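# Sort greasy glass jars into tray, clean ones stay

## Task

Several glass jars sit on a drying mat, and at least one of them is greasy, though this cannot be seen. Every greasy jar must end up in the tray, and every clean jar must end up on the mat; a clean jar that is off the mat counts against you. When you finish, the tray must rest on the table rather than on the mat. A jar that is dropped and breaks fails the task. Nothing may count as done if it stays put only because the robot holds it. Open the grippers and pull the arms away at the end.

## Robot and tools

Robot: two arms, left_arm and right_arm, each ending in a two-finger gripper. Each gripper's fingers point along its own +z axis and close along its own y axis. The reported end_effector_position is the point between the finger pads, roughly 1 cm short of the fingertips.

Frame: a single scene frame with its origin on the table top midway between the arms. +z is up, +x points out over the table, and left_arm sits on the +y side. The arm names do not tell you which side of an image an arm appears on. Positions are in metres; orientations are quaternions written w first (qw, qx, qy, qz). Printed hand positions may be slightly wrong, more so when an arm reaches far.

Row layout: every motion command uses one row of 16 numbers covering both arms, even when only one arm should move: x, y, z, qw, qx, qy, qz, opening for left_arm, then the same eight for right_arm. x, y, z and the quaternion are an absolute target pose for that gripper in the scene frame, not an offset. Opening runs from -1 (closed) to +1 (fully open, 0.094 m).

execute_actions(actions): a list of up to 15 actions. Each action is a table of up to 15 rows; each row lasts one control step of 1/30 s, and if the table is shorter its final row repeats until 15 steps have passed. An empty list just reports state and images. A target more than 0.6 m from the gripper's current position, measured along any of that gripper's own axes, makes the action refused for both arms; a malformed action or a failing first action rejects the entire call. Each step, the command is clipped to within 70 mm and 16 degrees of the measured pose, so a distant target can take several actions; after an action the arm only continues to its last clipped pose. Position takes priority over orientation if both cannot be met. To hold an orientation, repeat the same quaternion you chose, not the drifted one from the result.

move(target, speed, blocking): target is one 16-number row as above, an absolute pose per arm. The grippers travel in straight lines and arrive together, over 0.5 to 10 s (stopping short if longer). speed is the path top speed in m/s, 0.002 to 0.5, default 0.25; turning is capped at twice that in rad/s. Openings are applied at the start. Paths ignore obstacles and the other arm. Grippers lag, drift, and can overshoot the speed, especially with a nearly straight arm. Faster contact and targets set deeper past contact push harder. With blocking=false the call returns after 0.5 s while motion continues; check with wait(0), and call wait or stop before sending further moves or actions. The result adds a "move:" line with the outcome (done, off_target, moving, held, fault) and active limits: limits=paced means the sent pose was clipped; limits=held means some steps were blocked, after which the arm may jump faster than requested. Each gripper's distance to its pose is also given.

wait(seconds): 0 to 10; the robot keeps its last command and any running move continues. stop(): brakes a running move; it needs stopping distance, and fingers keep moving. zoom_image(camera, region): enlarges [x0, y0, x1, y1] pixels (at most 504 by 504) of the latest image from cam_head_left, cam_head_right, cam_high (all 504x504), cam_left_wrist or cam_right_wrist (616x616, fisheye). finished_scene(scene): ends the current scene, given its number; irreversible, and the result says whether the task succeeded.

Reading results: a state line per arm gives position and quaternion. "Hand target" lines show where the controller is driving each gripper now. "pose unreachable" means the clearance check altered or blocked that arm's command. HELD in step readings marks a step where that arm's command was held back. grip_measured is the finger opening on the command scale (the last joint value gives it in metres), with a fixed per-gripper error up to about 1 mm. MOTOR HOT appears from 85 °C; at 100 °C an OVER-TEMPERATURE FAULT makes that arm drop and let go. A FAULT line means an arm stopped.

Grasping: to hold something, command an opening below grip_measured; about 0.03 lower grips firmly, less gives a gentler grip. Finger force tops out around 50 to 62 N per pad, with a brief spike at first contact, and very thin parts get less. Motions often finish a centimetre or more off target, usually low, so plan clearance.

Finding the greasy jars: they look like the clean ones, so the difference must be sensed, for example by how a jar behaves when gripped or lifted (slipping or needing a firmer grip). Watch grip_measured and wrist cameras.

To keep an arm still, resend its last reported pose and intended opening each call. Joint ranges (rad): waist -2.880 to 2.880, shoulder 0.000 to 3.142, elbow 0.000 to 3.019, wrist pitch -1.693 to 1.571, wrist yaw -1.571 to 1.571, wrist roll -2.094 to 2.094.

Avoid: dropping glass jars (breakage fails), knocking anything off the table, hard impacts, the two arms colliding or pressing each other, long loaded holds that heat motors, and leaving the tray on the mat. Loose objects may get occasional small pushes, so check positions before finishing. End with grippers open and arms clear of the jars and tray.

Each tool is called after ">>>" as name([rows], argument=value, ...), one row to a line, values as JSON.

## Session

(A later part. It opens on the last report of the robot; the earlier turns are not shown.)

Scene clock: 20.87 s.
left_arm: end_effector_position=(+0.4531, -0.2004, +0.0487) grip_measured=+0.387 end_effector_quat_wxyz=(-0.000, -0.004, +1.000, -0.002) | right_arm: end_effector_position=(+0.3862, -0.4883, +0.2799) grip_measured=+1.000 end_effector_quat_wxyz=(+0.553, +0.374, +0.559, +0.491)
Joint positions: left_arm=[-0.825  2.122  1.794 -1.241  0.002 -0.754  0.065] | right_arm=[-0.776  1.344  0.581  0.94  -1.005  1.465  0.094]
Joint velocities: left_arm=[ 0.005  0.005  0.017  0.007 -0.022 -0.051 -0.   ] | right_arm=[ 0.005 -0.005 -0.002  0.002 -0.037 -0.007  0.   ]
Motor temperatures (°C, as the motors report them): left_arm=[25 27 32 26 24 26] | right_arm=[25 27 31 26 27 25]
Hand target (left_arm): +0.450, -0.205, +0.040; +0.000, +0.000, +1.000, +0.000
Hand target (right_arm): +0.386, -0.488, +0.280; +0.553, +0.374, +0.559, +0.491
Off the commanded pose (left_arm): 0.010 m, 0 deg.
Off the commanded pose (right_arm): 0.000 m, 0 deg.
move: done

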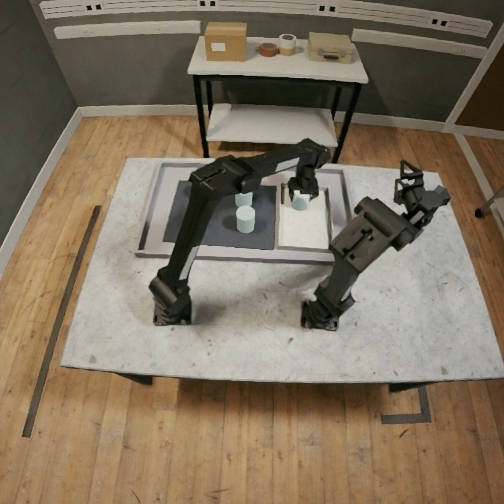

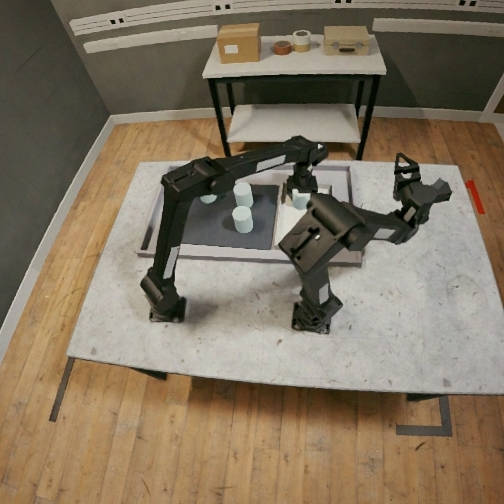

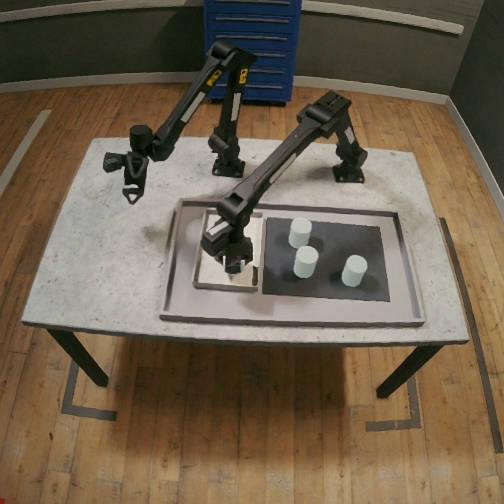

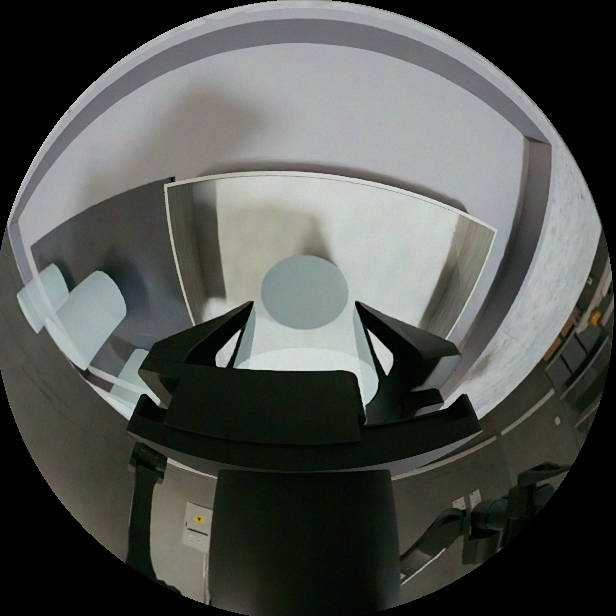

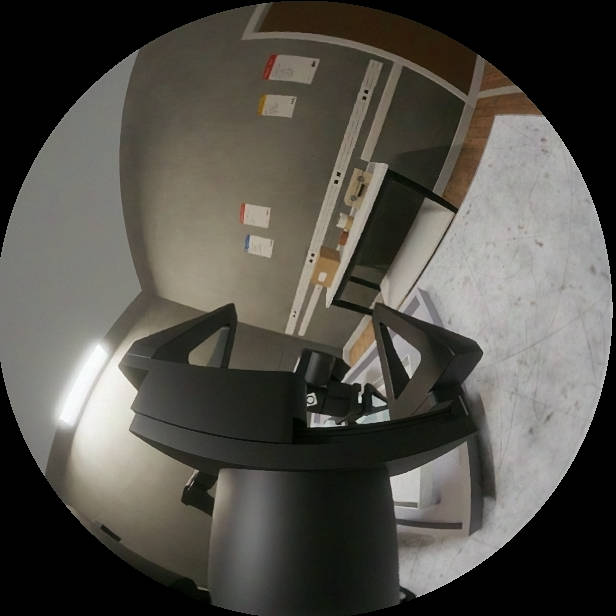

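>>> execute_actions([
  [[0.452,-0.203,0.044,0,0,1,0,0.36,0.3862,-0.4883,0.2799,0.553,0.374,0.559,0.491,1],[0.452,-0.203,0.047,0,0,1,0,0.39,0.3862,-0.4883,0.2799,0.553,0.374,0.559,0.491,1],[0.452,-0.203,0.047,0,0,1,0,0.41,0.3862,-0.4883,0.2799,0.553,0.374,0.559,0.491,1],[0.452,-0.203,0.047,0,0,1,0,0.42,0.3862,-0.4883,0.2799,0.553,0.374,0.559,0.491,1],[0.452,-0.203,0.047,0,0,1,0,0.44,0.3862,-0.4883,0.2799,0.553,0.374,0.559,0.491,1],[0.452,-0.203,0.047,0,0,1,0,0.9,0.3862,-0.4883,0.2799,0.553,0.374,0.559,0.491,1]],
])

>>> move(target=[0.460,-0.208,0.18,0,0,1,0,1,0.3862,-0.4883,0.2799,0.553,0.374,0.559,0.491,1], speed=0.18)

>>> move(target=[0.447,0.033,0.175,0,0,1,0,1,0.3862,-0.4883,0.2799,0.553,0.374,0.559,0.491,1], speed=0.22)

Scene clock: 21.53 s.
left_arm: end_effector_position=(+0.4531, -0.2004, +0.0487) grip_measured=+0.898 end_effector_quat_wxyz=(-0.000, -0.004, +1.000, -0.002) | right_arm: end_effector_position=(+0.3862, -0.4883, +0.2799) grip_measured=+1.000 end_effector_quat_wxyz=(+0.553, +0.374, +0.559, +0.491)
Joint positions: left_arm=[-0.825  2.122  1.794 -1.241  0.002 -0.754  0.089] | right_arm=[-0.776  1.344  0.581  0.94  -1.005  1.465  0.094]
Joint velocities: left_arm=[-0.015 -0.024 -0.007  0.002 -0.022  0.022  0.   ] | right_arm=[ 0.005  0.005 -0.002 -0.002 -0.022  0.095  0.   ]
Motor temperatures (°C, as the motors report them): left_arm=[25 27 32 26 24 26] | right_arm=[25 27 31 26 27 25]
Hand target (left_arm): +0.452, -0.203, +0.047; -0.000, -0.000, +1.000, -0.000
Hand target (right_arm): +0.386, -0.488, +0.280; +0.553, +0.374, +0.559, +0.491
Off the commanded pose (left_arm): 0.003 m, 0 deg.
Off the commanded pose (right_arm): 0.000 m, 0 deg.
Step readings (end_effector_position):
0: left_arm (+0.4531, -0.2004, +0.0487) | right_arm (+0.3862, -0.4883, +0.2799)
1: left_arm (+0.4531, -0.2004, +0.0487) | right_arm (+0.3862, -0.4883, +0.2799)
2: left_arm (+0.4531, -0.2004, +0.0487) | right_arm (+0.3862, -0.4883, +0.2799)
4: left_arm (+0.4531, -0.2004, +0.0487) | right_arm (+0.3862, -0.4883, +0.2799)
8: left_arm (+0.4531, -0.2004, +0.0487) | right_arm (+0.3862, -0.4883, +0.2799)
15: end_effector_position above

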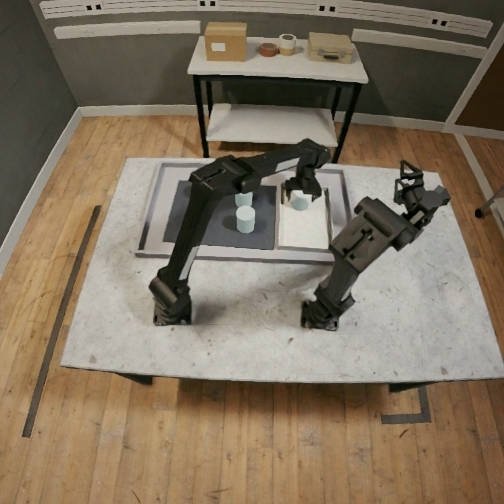

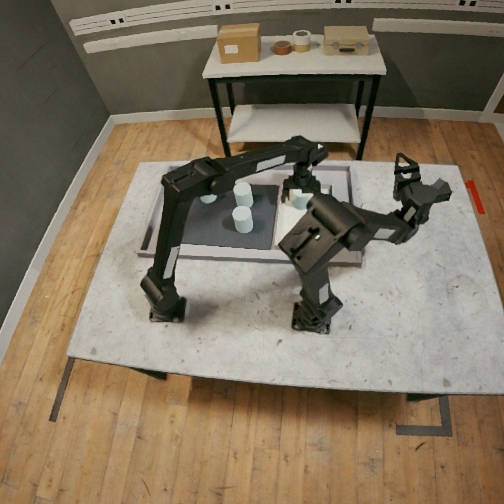

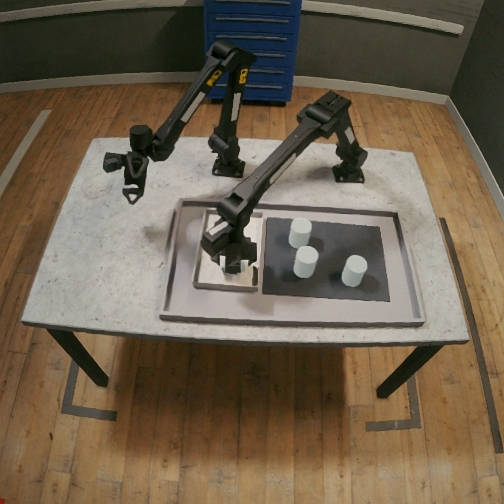

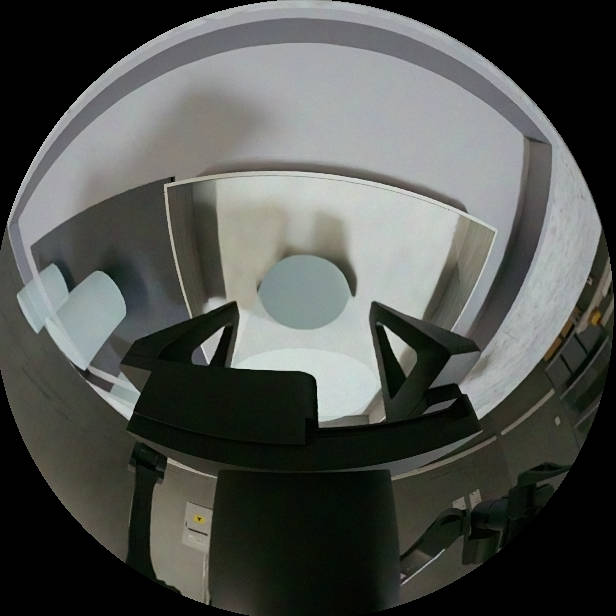

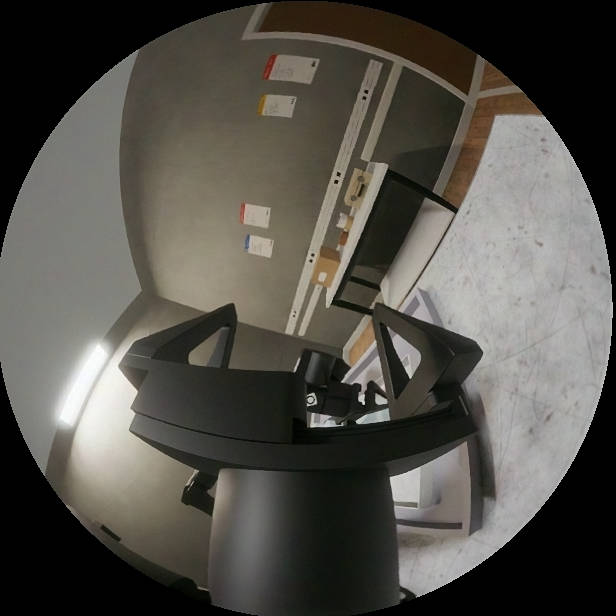

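Scene clock: 22.73 s.
left_arm: end_effector_position=(+0.4513, -0.1987, +0.1508) grip_measured=+1.000 end_effector_quat_wxyz=(-0.021, -0.004, +1.000, +0.018) | right_arm: end_effector_position=(+0.3862, -0.4883, +0.2799) grip_measured=+1.000 end_effector_quat_wxyz=(+0.553, +0.374, +0.559, +0.491)
Joint positions: left_arm=[-0.825  2.095  2.021 -1.552  0.002 -0.754  0.094] | right_arm=[-0.776  1.344  0.581  0.94  -1.005  1.465  0.094]
Joint velocities: left_arm=[-0.005 -0.015  0.012 -0.007  0.007 -0.022  0.   ] | right_arm=[-0.005  0.015  0.002  0.012  0.007 -0.007  0.   ]
Motor temperatures (°C, as the motors report them): left_arm=[25 28 32 26 24 26] | right_arm=[25 27 31 26 27 25]
Hand target (left_arm): +0.457, -0.205, +0.180; +0.000, -0.000, +1.000, -0.000
Hand target (right_arm): +0.386, -0.488, +0.280; +0.553, +0.374, +0.559, +0.491
Off the commanded pose (left_arm): 0.032 m, 3 deg.
Off the commanded pose (right_arm): 0.000 m, 0 deg.
move: off_target (left_arm); limits=paced

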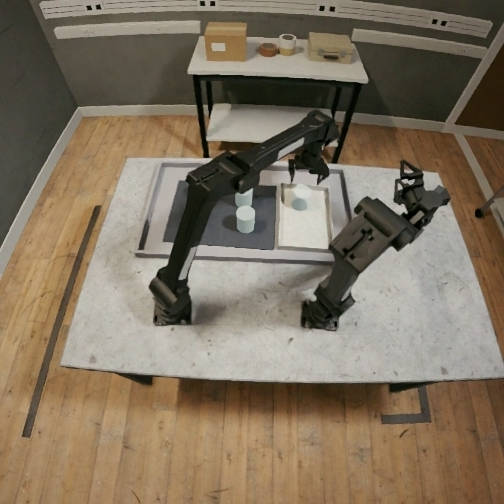

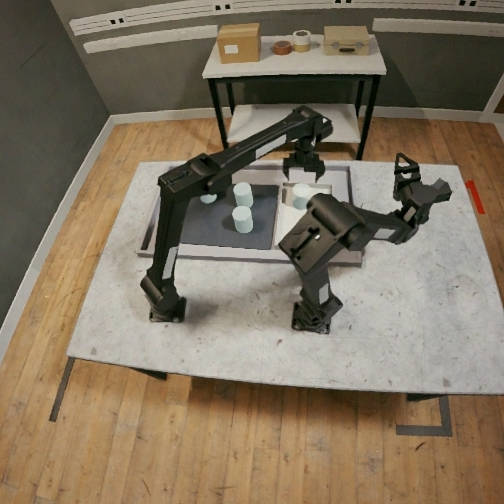

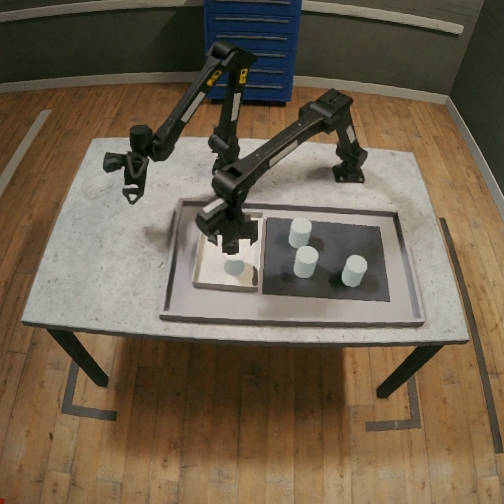

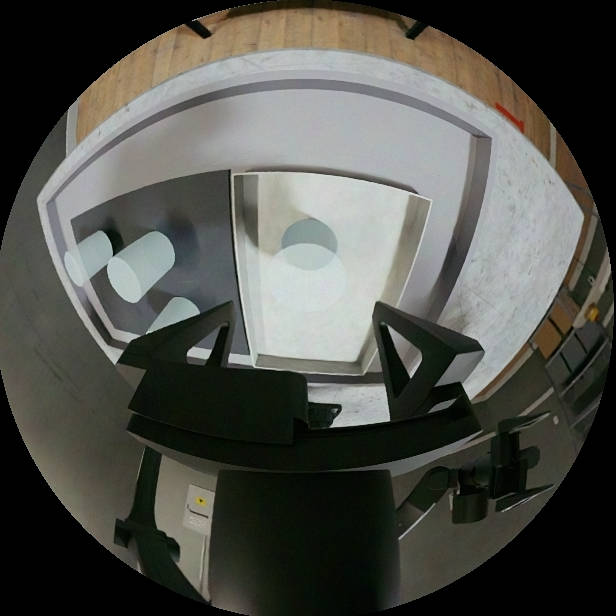

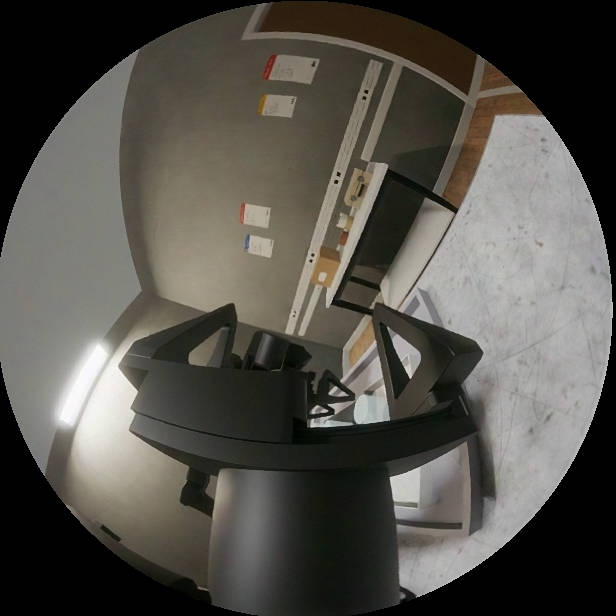

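Scene clock: 24.33 s.
left_arm: end_effector_position=(+0.4464, +0.0352, +0.1592) grip_measured=+1.000 end_effector_quat_wxyz=(-0.018, -0.006, +1.000, +0.011) | right_arm: end_effector_position=(+0.3862, -0.4883, +0.2799) grip_measured=+1.000 end_effector_quat_wxyz=(+0.553, +0.374, +0.559, +0.491)
Joint positions: left_arm=[-0.487  1.714  1.474 -1.372 -0.006 -0.421  0.094] | right_arm=[-0.776  1.344  0.581  0.94  -1.005  1.465  0.094]
Joint velocities: left_arm=[-0.015 -0.005 -0.017 -0.017 -0.007  0.007  0.   ] | right_arm=[-0.015 -0.015  0.017  0.017 -0.007  0.007  0.   ]
Motor temperatures (°C, as the motors report them): left_arm=[25 28 32 26 24 26] | right_arm=[25 27 31 26 27 25]
Hand target (left_arm): +0.448, +0.033, +0.173; +0.001, -0.000, +1.000, +0.002
Hand target (right_arm): +0.386, -0.488, +0.280; +0.553, +0.374, +0.559, +0.491
Off the commanded pose (left_arm): 0.016 m, 3 deg.
Off the commanded pose (right_arm): 0.000 m, 0 deg.
move: off_target (left_arm)

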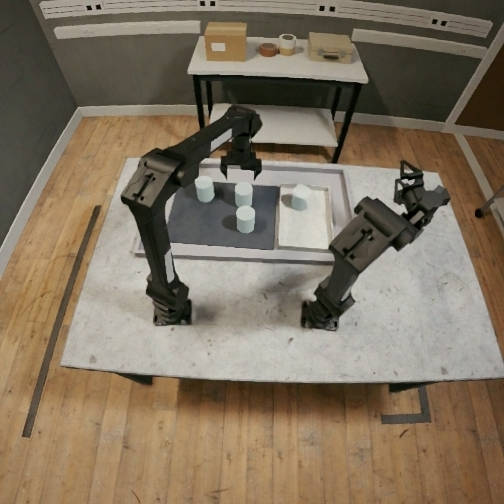

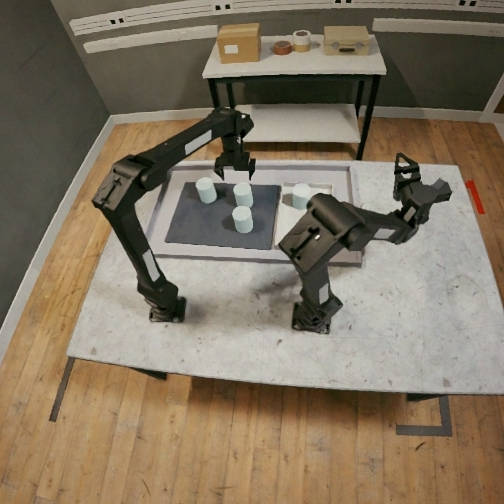

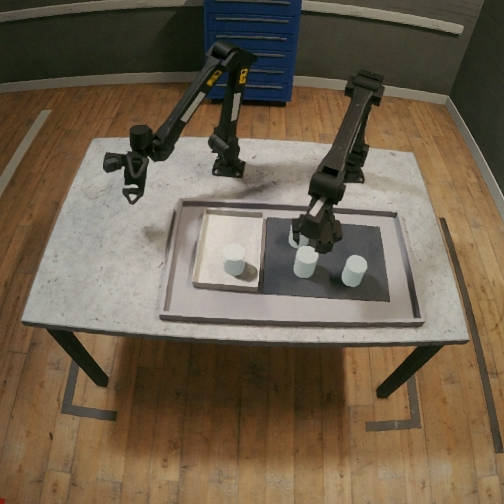

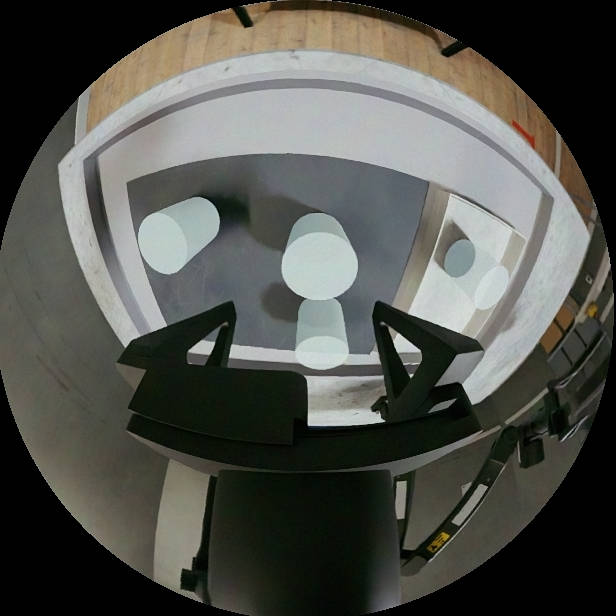

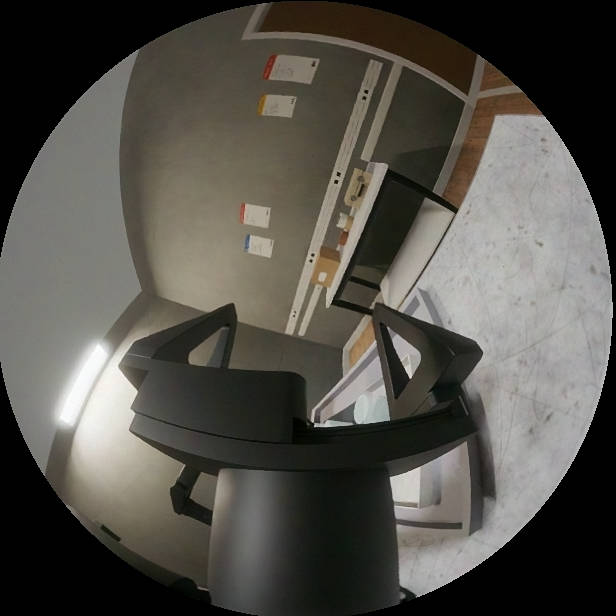

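>>> move(target=[0.449,0.018,0.105,0,0,1,0,1,0.3862,-0.4883,0.2799,0.553,0.374,0.559,0.491,1], speed=0.12)

Scene clock: 27.87 s.
left_arm: end_effector_position=(+0.4489, +0.0260, +0.1074) grip_measured=+1.000 end_effector_quat_wxyz=(-0.003, -0.003, +1.000, +0.003) | right_arm: end_effector_position=(+0.3862, -0.4883, +0.2799) grip_measured=+1.000 end_effector_quat_wxyz=(+0.553, +0.374, +0.559, +0.491)
Joint positions: left_arm=[-0.501  1.749  1.38  -1.21  -0.003 -0.428  0.094] | right_arm=[-0.776  1.344  0.581  0.94  -1.005  1.465  0.094]
Joint velocities: left_arm=[-0.015  0.005  0.002  0.007  0.022  0.037  0.   ] | right_arm=[ 0.015 -0.005  0.007 -0.012 -0.007  0.095  0.   ]
Motor temperatures (°C, as the motors report them): left_arm=[25 28 32 26 24 26] | right_arm=[25 27 31 26 27 25]
Hand target (left_arm): +0.450, +0.017, +0.105; -0.000, +0.000, +1.000, +0.000
Hand target (right_arm): +0.386, -0.488, +0.280; +0.553, +0.374, +0.559, +0.491
Off the commanded pose (left_arm): 0.008 m, 1 deg.
Off the commanded pose (right_arm): 0.000 m, 0 deg.
move: done

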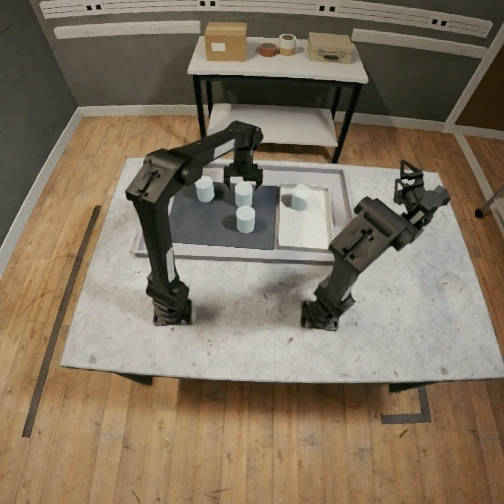

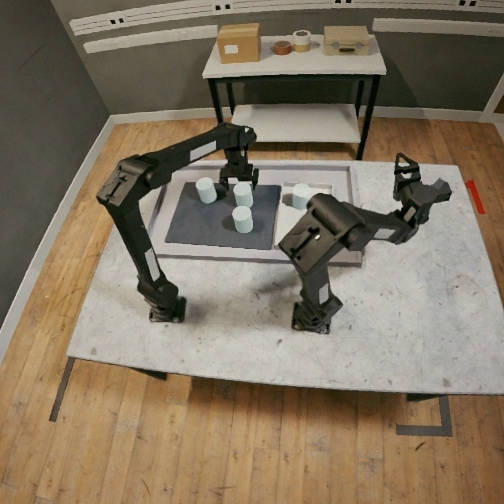

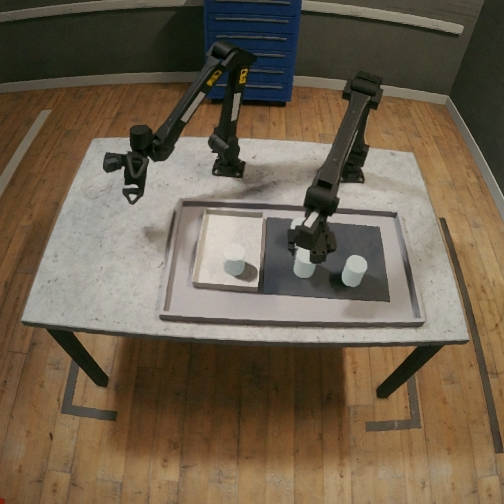

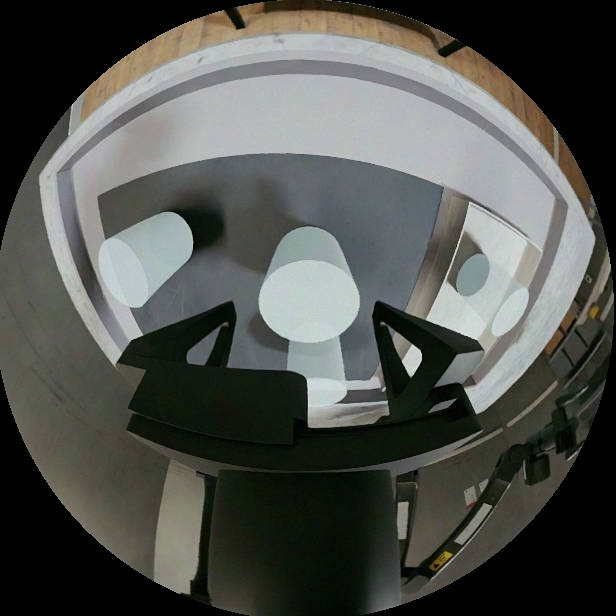

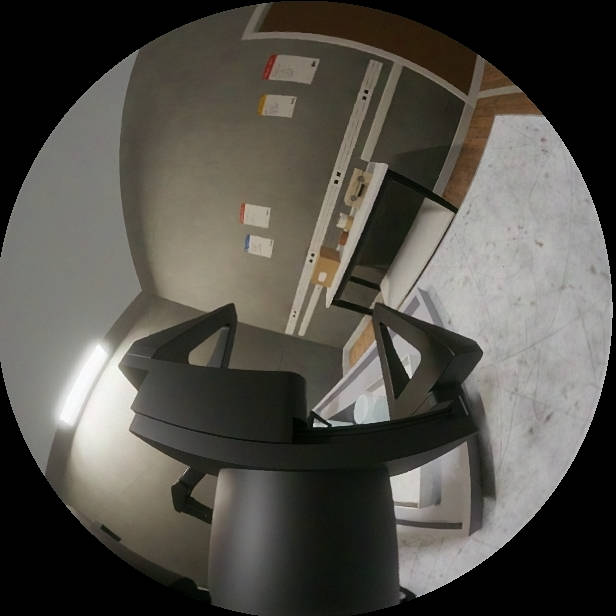

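>>> move(target=[0.450,0.014,0.044,0,0,1,0,1,0.3862,-0.4883,0.2799,0.553,0.374,0.559,0.491,1], speed=0.1)

Scene clock: 29.00 s.
left_arm: end_effector_position=(+0.4511, +0.0228, +0.0467) grip_measured=+1.000 end_effector_quat_wxyz=(-0.003, -0.004, +1.000, +0.003) | right_arm: end_effector_position=(+0.3862, -0.4883, +0.2799) grip_measured=+1.000 end_effector_quat_wxyz=(+0.553, +0.374, +0.559, +0.491)
Joint positions: left_arm=[-0.505  1.824  1.311 -1.065 -0.002 -0.434  0.094] | right_arm=[-0.776  1.344  0.581  0.94  -1.005  1.465  0.094]
Joint velocities: left_arm=[-0.005  0.005 -0.022 -0.002 -0.081 -0.037  0.   ] | right_arm=[ 0.005 -0.015 -0.002 -0.002 -0.007  0.051  0.   ]
Motor temperatures (°C, as the motors report them): left_arm=[25 28 32 26 24 26] | right_arm=[25 27 31 26 27 25]
Hand target (left_arm): +0.451, +0.014, +0.044; +0.000, +0.000, +1.000, -0.000
Hand target (right_arm): +0.386, -0.488, +0.280; +0.553, +0.374, +0.559, +0.491
Off the commanded pose (left_arm): 0.009 m, 1 deg.
Off the commanded pose (right_arm): 0.000 m, 0 deg.
move: done

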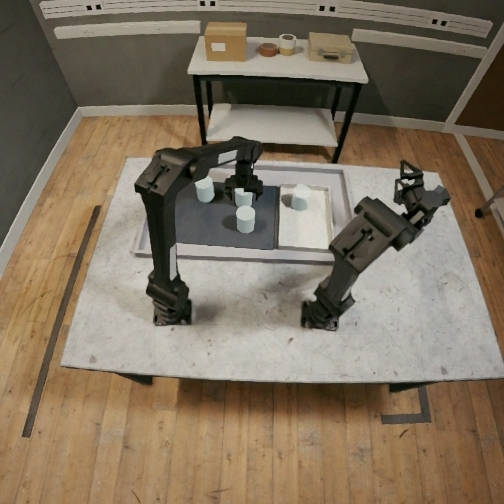

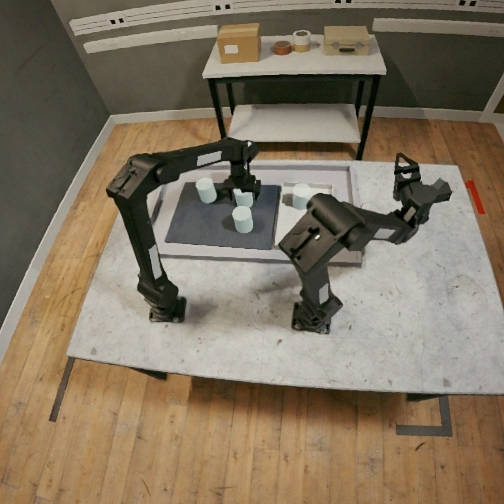

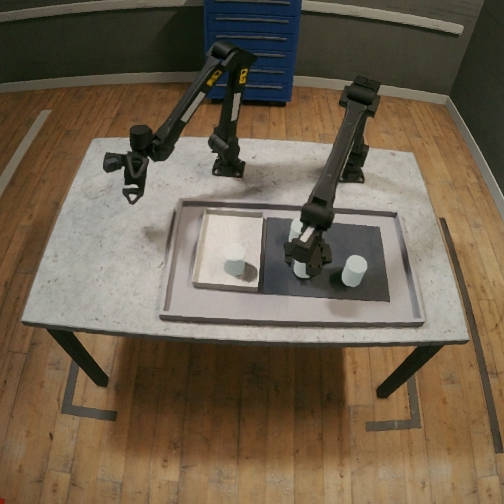

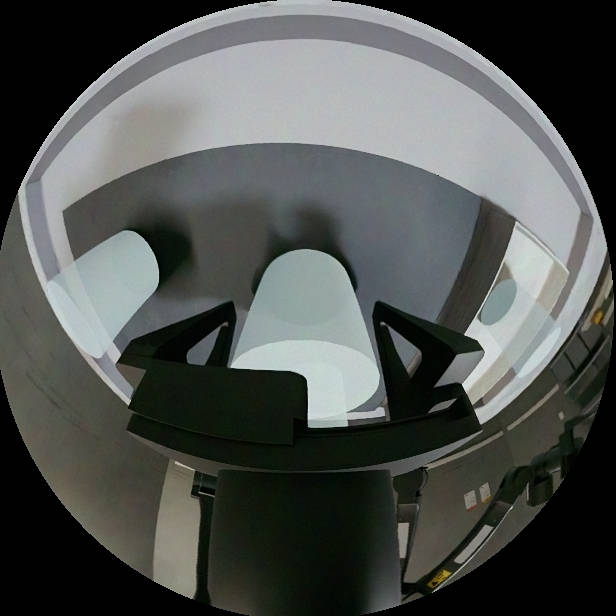

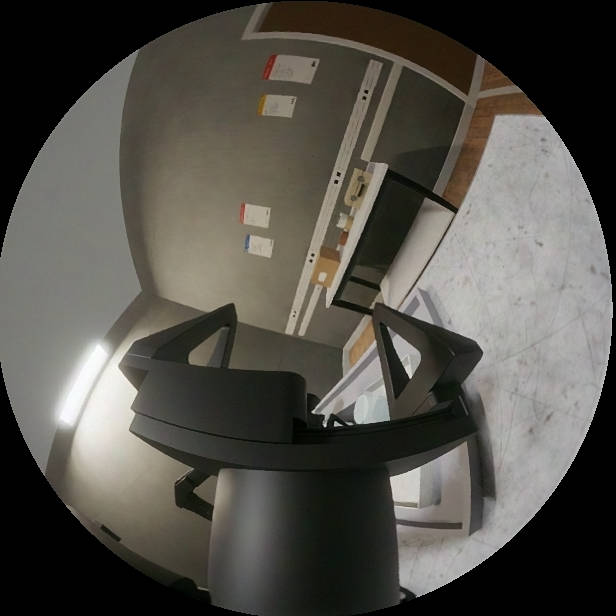

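>>> execute_actions([
  [[0.450,0.018,0.044,0,0,1,0,0.50,0.3862,-0.4883,0.2799,0.553,0.374,0.559,0.491,1]],
  [[0.450,0.018,0.044,0,0,1,0,0.47,0.3862,-0.4883,0.2799,0.553,0.374,0.559,0.491,1],[0.450,0.018,0.044,0,0,1,0,0.45,0.3862,-0.4883,0.2799,0.553,0.374,0.559,0.491,1],[0.450,0.018,0.044,0,0,1,0,0.43,0.3862,-0.4883,0.2799,0.553,0.374,0.559,0.491,1],[0.450,0.018,0.044,0,0,1,0,0.42,0.3862,-0.4883,0.2799,0.553,0.374,0.559,0.491,1],[0.450,0.018,0.044,0,0,1,0,0.41,0.3862,-0.4883,0.2799,0.553,0.374,0.559,0.491,1],[0.450,0.018,0.044,0,0,1,0,0.40,0.3862,-0.4883,0.2799,0.553,0.374,0.559,0.491,1],[0.450,0.018,0.044,0,0,1,0,0.38,0.3862,-0.4883,0.2799,0.553,0.374,0.559,0.491,1],[0.450,0.018,0.044,0,0,1,0,0.35,0.3862,-0.4883,0.2799,0.553,0.374,0.559,0.491,1],[0.450,0.018,0.044,0,0,1,0,0.32,0.3862,-0.4883,0.2799,0.553,0.374,0.559,0.491,1]],
])

Scene clock: 30.17 s.
left_arm: end_effector_position=(+0.4495, +0.0231, +0.0447) grip_measured=+0.384 end_effector_quat_wxyz=(-0.004, -0.004, +1.000, +0.002) | right_arm: end_effector_position=(+0.3862, -0.4883, +0.2799) grip_measured=+1.000 end_effector_quat_wxyz=(+0.553, +0.374, +0.559, +0.491)
Joint positions: left_arm=[-0.505  1.824  1.304 -1.061 -0.    -0.435  0.065] | right_arm=[-0.776  1.344  0.581  0.94  -1.005  1.465  0.094]
Joint velocities: left_arm=[-0.015 -0.024  0.022  0.017 -0.081  0.037  0.001] | right_arm=[ 0.005 -0.005  0.007  0.012  0.037  0.007  0.   ]
Motor temperatures (°C, as the motors report them): left_arm=[25 28 32 26 24 26] | right_arm=[25 27 31 26 27 25]
Hand target (left_arm): +0.450, +0.018, +0.044; +0.000, +0.000, +1.000, +0.000
Hand target (right_arm): +0.386, -0.488, +0.280; +0.553, +0.374, +0.559, +0.491
Off the commanded pose (left_arm): 0.005 m, 1 deg.
Off the commanded pose (right_arm): 0.000 m, 0 deg.
Step readings (end_effector_position; steps 1 to 15: 1st action; 16 to 30: 2nd action):
0: left_arm (+0.4511, +0.0228, +0.0467) | right_arm (+0.3862, -0.4883, +0.2799)
1: left_arm (+0.4511, +0.0228, +0.0466) | right_arm (+0.3862, -0.4883, +0.2799)
2: left_arm (+0.4510, +0.0228, +0.0463) | right_arm (+0.3862, -0.4883, +0.2799)
4: left_arm (+0.4501, +0.0232, +0.0455) | right_arm (+0.3862, -0.4883, +0.2799)
8: left_arm (+0.4492, +0.0236, +0.0447) | right_arm (+0.3862, -0.4883, +0.2799)
15: left_arm (+0.4492, +0.0236, +0.0447) | right_arm (+0.3862, -0.4883, +0.2799)
16: left_arm (+0.4492, +0.0236, +0.0447) | right_arm (+0.3862, -0.4883, +0.2799)
17: left_arm (+0.4494, +0.0233, +0.0447) | right_arm (+0.3862, -0.4883, +0.2799)
19: left_arm (+0.4494, +0.0231, +0.0447) | right_arm (+0.3862, -0.4883, +0.2799)
23: left_arm (+0.4495, +0.0231, +0.0447) | right_arm (+0.3862, -0.4883, +0.2799)
30: end_effector_position above

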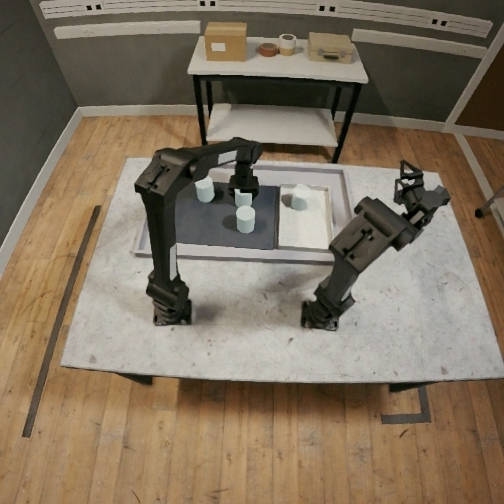

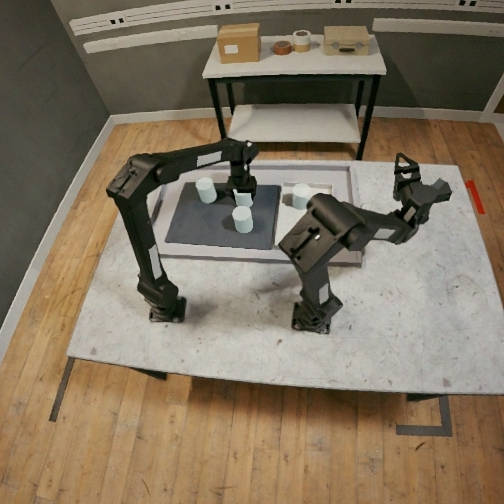

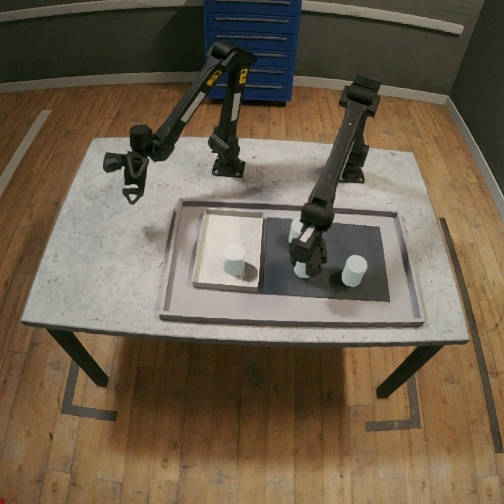

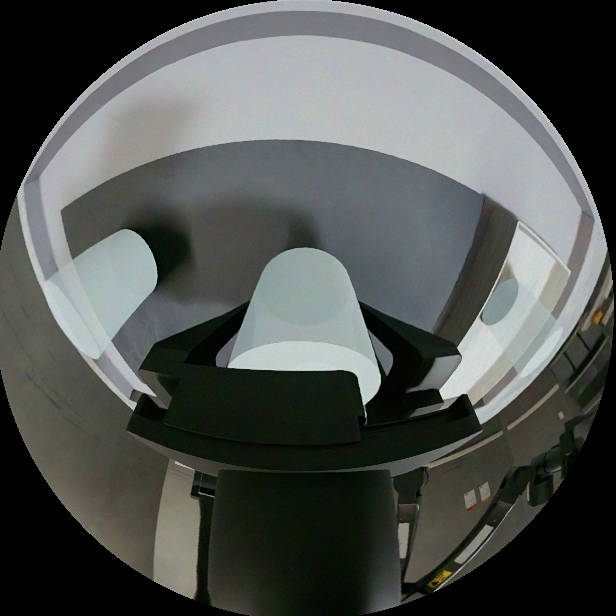

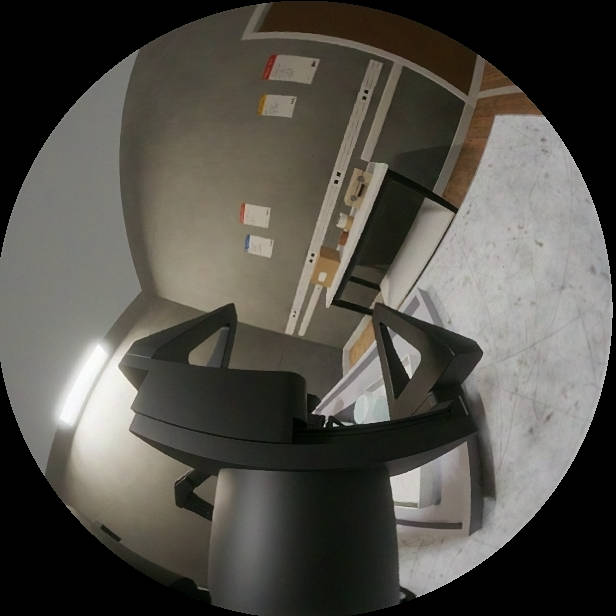

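>>> execute_actions([
  [[0.450,0.018,0.043,0,0,1,0,0.40,0.3862,-0.4883,0.2799,0.553,0.374,0.559,0.491,1],[0.450,0.018,0.042,0,0,1,0,0.413,0.3862,-0.4883,0.2799,0.553,0.374,0.559,0.491,1]],
  [[0.450,0.018,0.038,0,0,1,0,0.413,0.3862,-0.4883,0.2799,0.553,0.374,0.559,0.491,1]],
  [[0.450,0.018,0.033,0,0,1,0,0.413,0.3862,-0.4883,0.2799,0.553,0.374,0.559,0.491,1]],
  [[0.450,0.018,0.028,0,0,1,0,0.413,0.3862,-0.4883,0.2799,0.553,0.374,0.559,0.491,1]],
])

Scene clock: 32.30 s.
left_arm: end_effector_position=(+0.4493, +0.0232, +0.0432) grip_measured=+0.413 end_effector_quat_wxyz=(-0.003, -0.004, +1.000, +0.002) | right_arm: end_effector_position=(+0.3862, -0.4883, +0.2799) grip_measured=+1.000 end_effector_quat_wxyz=(+0.553, +0.374, +0.559, +0.491)
Joint positions: left_arm=[-0.505  1.824  1.3   -1.054 -0.    -0.435  0.066] | right_arm=[-0.776  1.344  0.581  0.94  -1.005  1.465  0.094]
Joint velocities: left_arm=[ 0.005 -0.005 -0.007 -0.002 -0.066  0.022 -0.001] | right_arm=[ 0.005  0.015 -0.007  0.002 -0.022  0.081  0.   ]
Motor temperatures (°C, as the motors report them): left_arm=[25 28 32 26 24 26] | right_arm=[25 27 31 26 27 25]
Hand target (left_arm): +0.450, +0.018, +0.028; -0.000, +0.000, +1.000, +0.000
Hand target (right_arm): +0.386, -0.488, +0.280; +0.553, +0.374, +0.559, +0.491
Off the commanded pose (left_arm): 0.016 m, 1 deg.
Off the commanded pose (right_arm): 0.000 m, 0 deg.
Step readings (end_effector_position; steps 1 to 15: 1st action; 16 to 30: 2nd action; 31 to 45: 3rd action; 46 to 60: 4th action):
0: left_arm (+0.4495, +0.0231, +0.0447) | right_arm (+0.3862, -0.4883, +0.2799)
1: left_arm (+0.4495, +0.0231, +0.0447) | right_arm (+0.3862, -0.4883, +0.2799)
2: left_arm (+0.4495, +0.0231, +0.0447) | right_arm (+0.3862, -0.4883, +0.2799)
4: left_arm (+0.4495, +0.0231, +0.0447) | right_arm (+0.3862, -0.4883, +0.2799)
8: left_arm (+0.4495, +0.0231, +0.0447) | right_arm (+0.3862, -0.4883, +0.2799)
15: left_arm (+0.4495, +0.0231, +0.0447) | right_arm (+0.3862, -0.4883, +0.2799)
16: left_arm (+0.4494, +0.0231, +0.0443) | right_arm (+0.3862, -0.4883, +0.2799)
17: left_arm (+0.4493, +0.0232, +0.0441) | right_arm (+0.3862, -0.4883, +0.2799)
19: left_arm (+0.4493, +0.0232, +0.0441) | right_arm (+0.3862, -0.4883, +0.2799)
23: left_arm (+0.4493, +0.0232, +0.0441) | right_arm (+0.3862, -0.4883, +0.2799)
30: left_arm (+0.4493, +0.0232, +0.0441) | right_arm (+0.3862, -0.4883, +0.2799)
31: left_arm (+0.4492, +0.0232, +0.0438) | right_arm (+0.3862, -0.4883, +0.2799)
32: left_arm (+0.4492, +0.0232, +0.0437) | right_arm (+0.3862, -0.4883, +0.2799)
34: left_arm (+0.4492, +0.0232, +0.0437) | right_arm (+0.3862, -0.4883, +0.2799)
38: left_arm (+0.4492, +0.0232, +0.0437) | right_arm (+0.3862, -0.4883, +0.2799)
45: left_arm (+0.4492, +0.0232, +0.0437) | right_arm (+0.3862, -0.4883, +0.2799)
46: left_arm (+0.4492, +0.0232, +0.0434) | right_arm (+0.3862, -0.4883, +0.2799)
47: left_arm (+0.4492, +0.0232, +0.0432) | right_arm (+0.3862, -0.4883, +0.2799)
49: left_arm (+0.4493, +0.0232, +0.0432) | right_arm (+0.3862, -0.4883, +0.2799)
53: left_arm (+0.4493, +0.0232, +0.0432) | right_arm (+0.3862, -0.4883, +0.2799)
60: end_effector_position above

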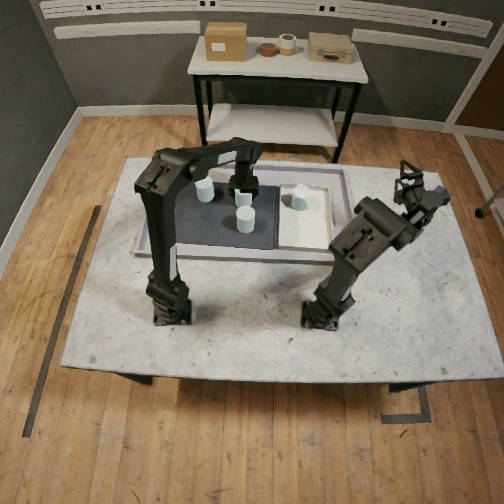

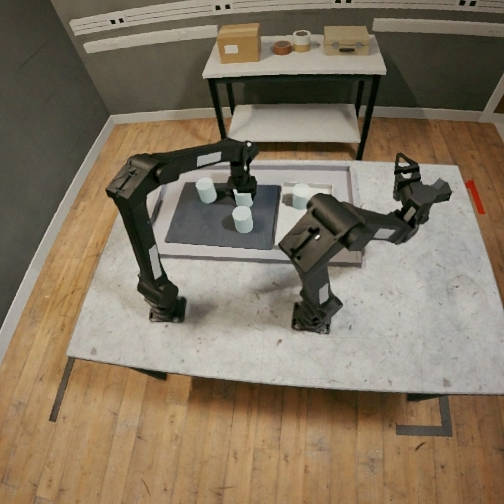

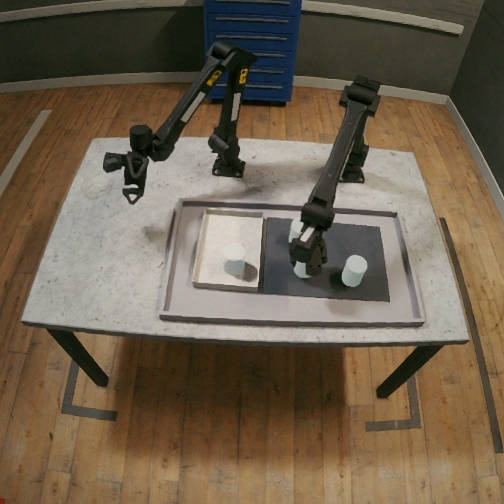

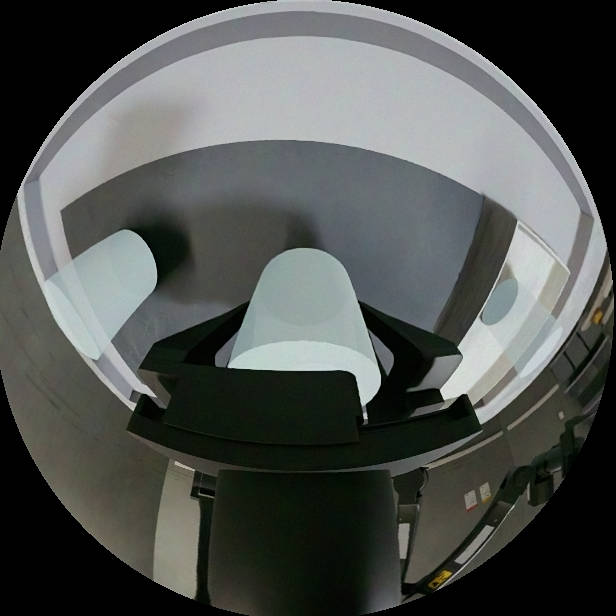

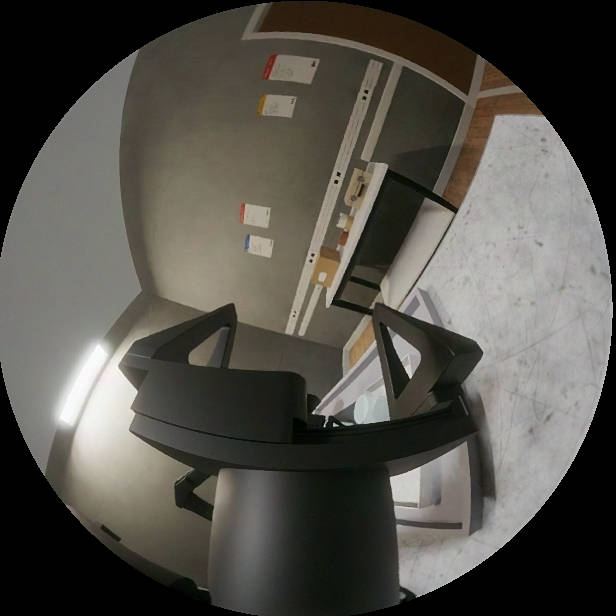

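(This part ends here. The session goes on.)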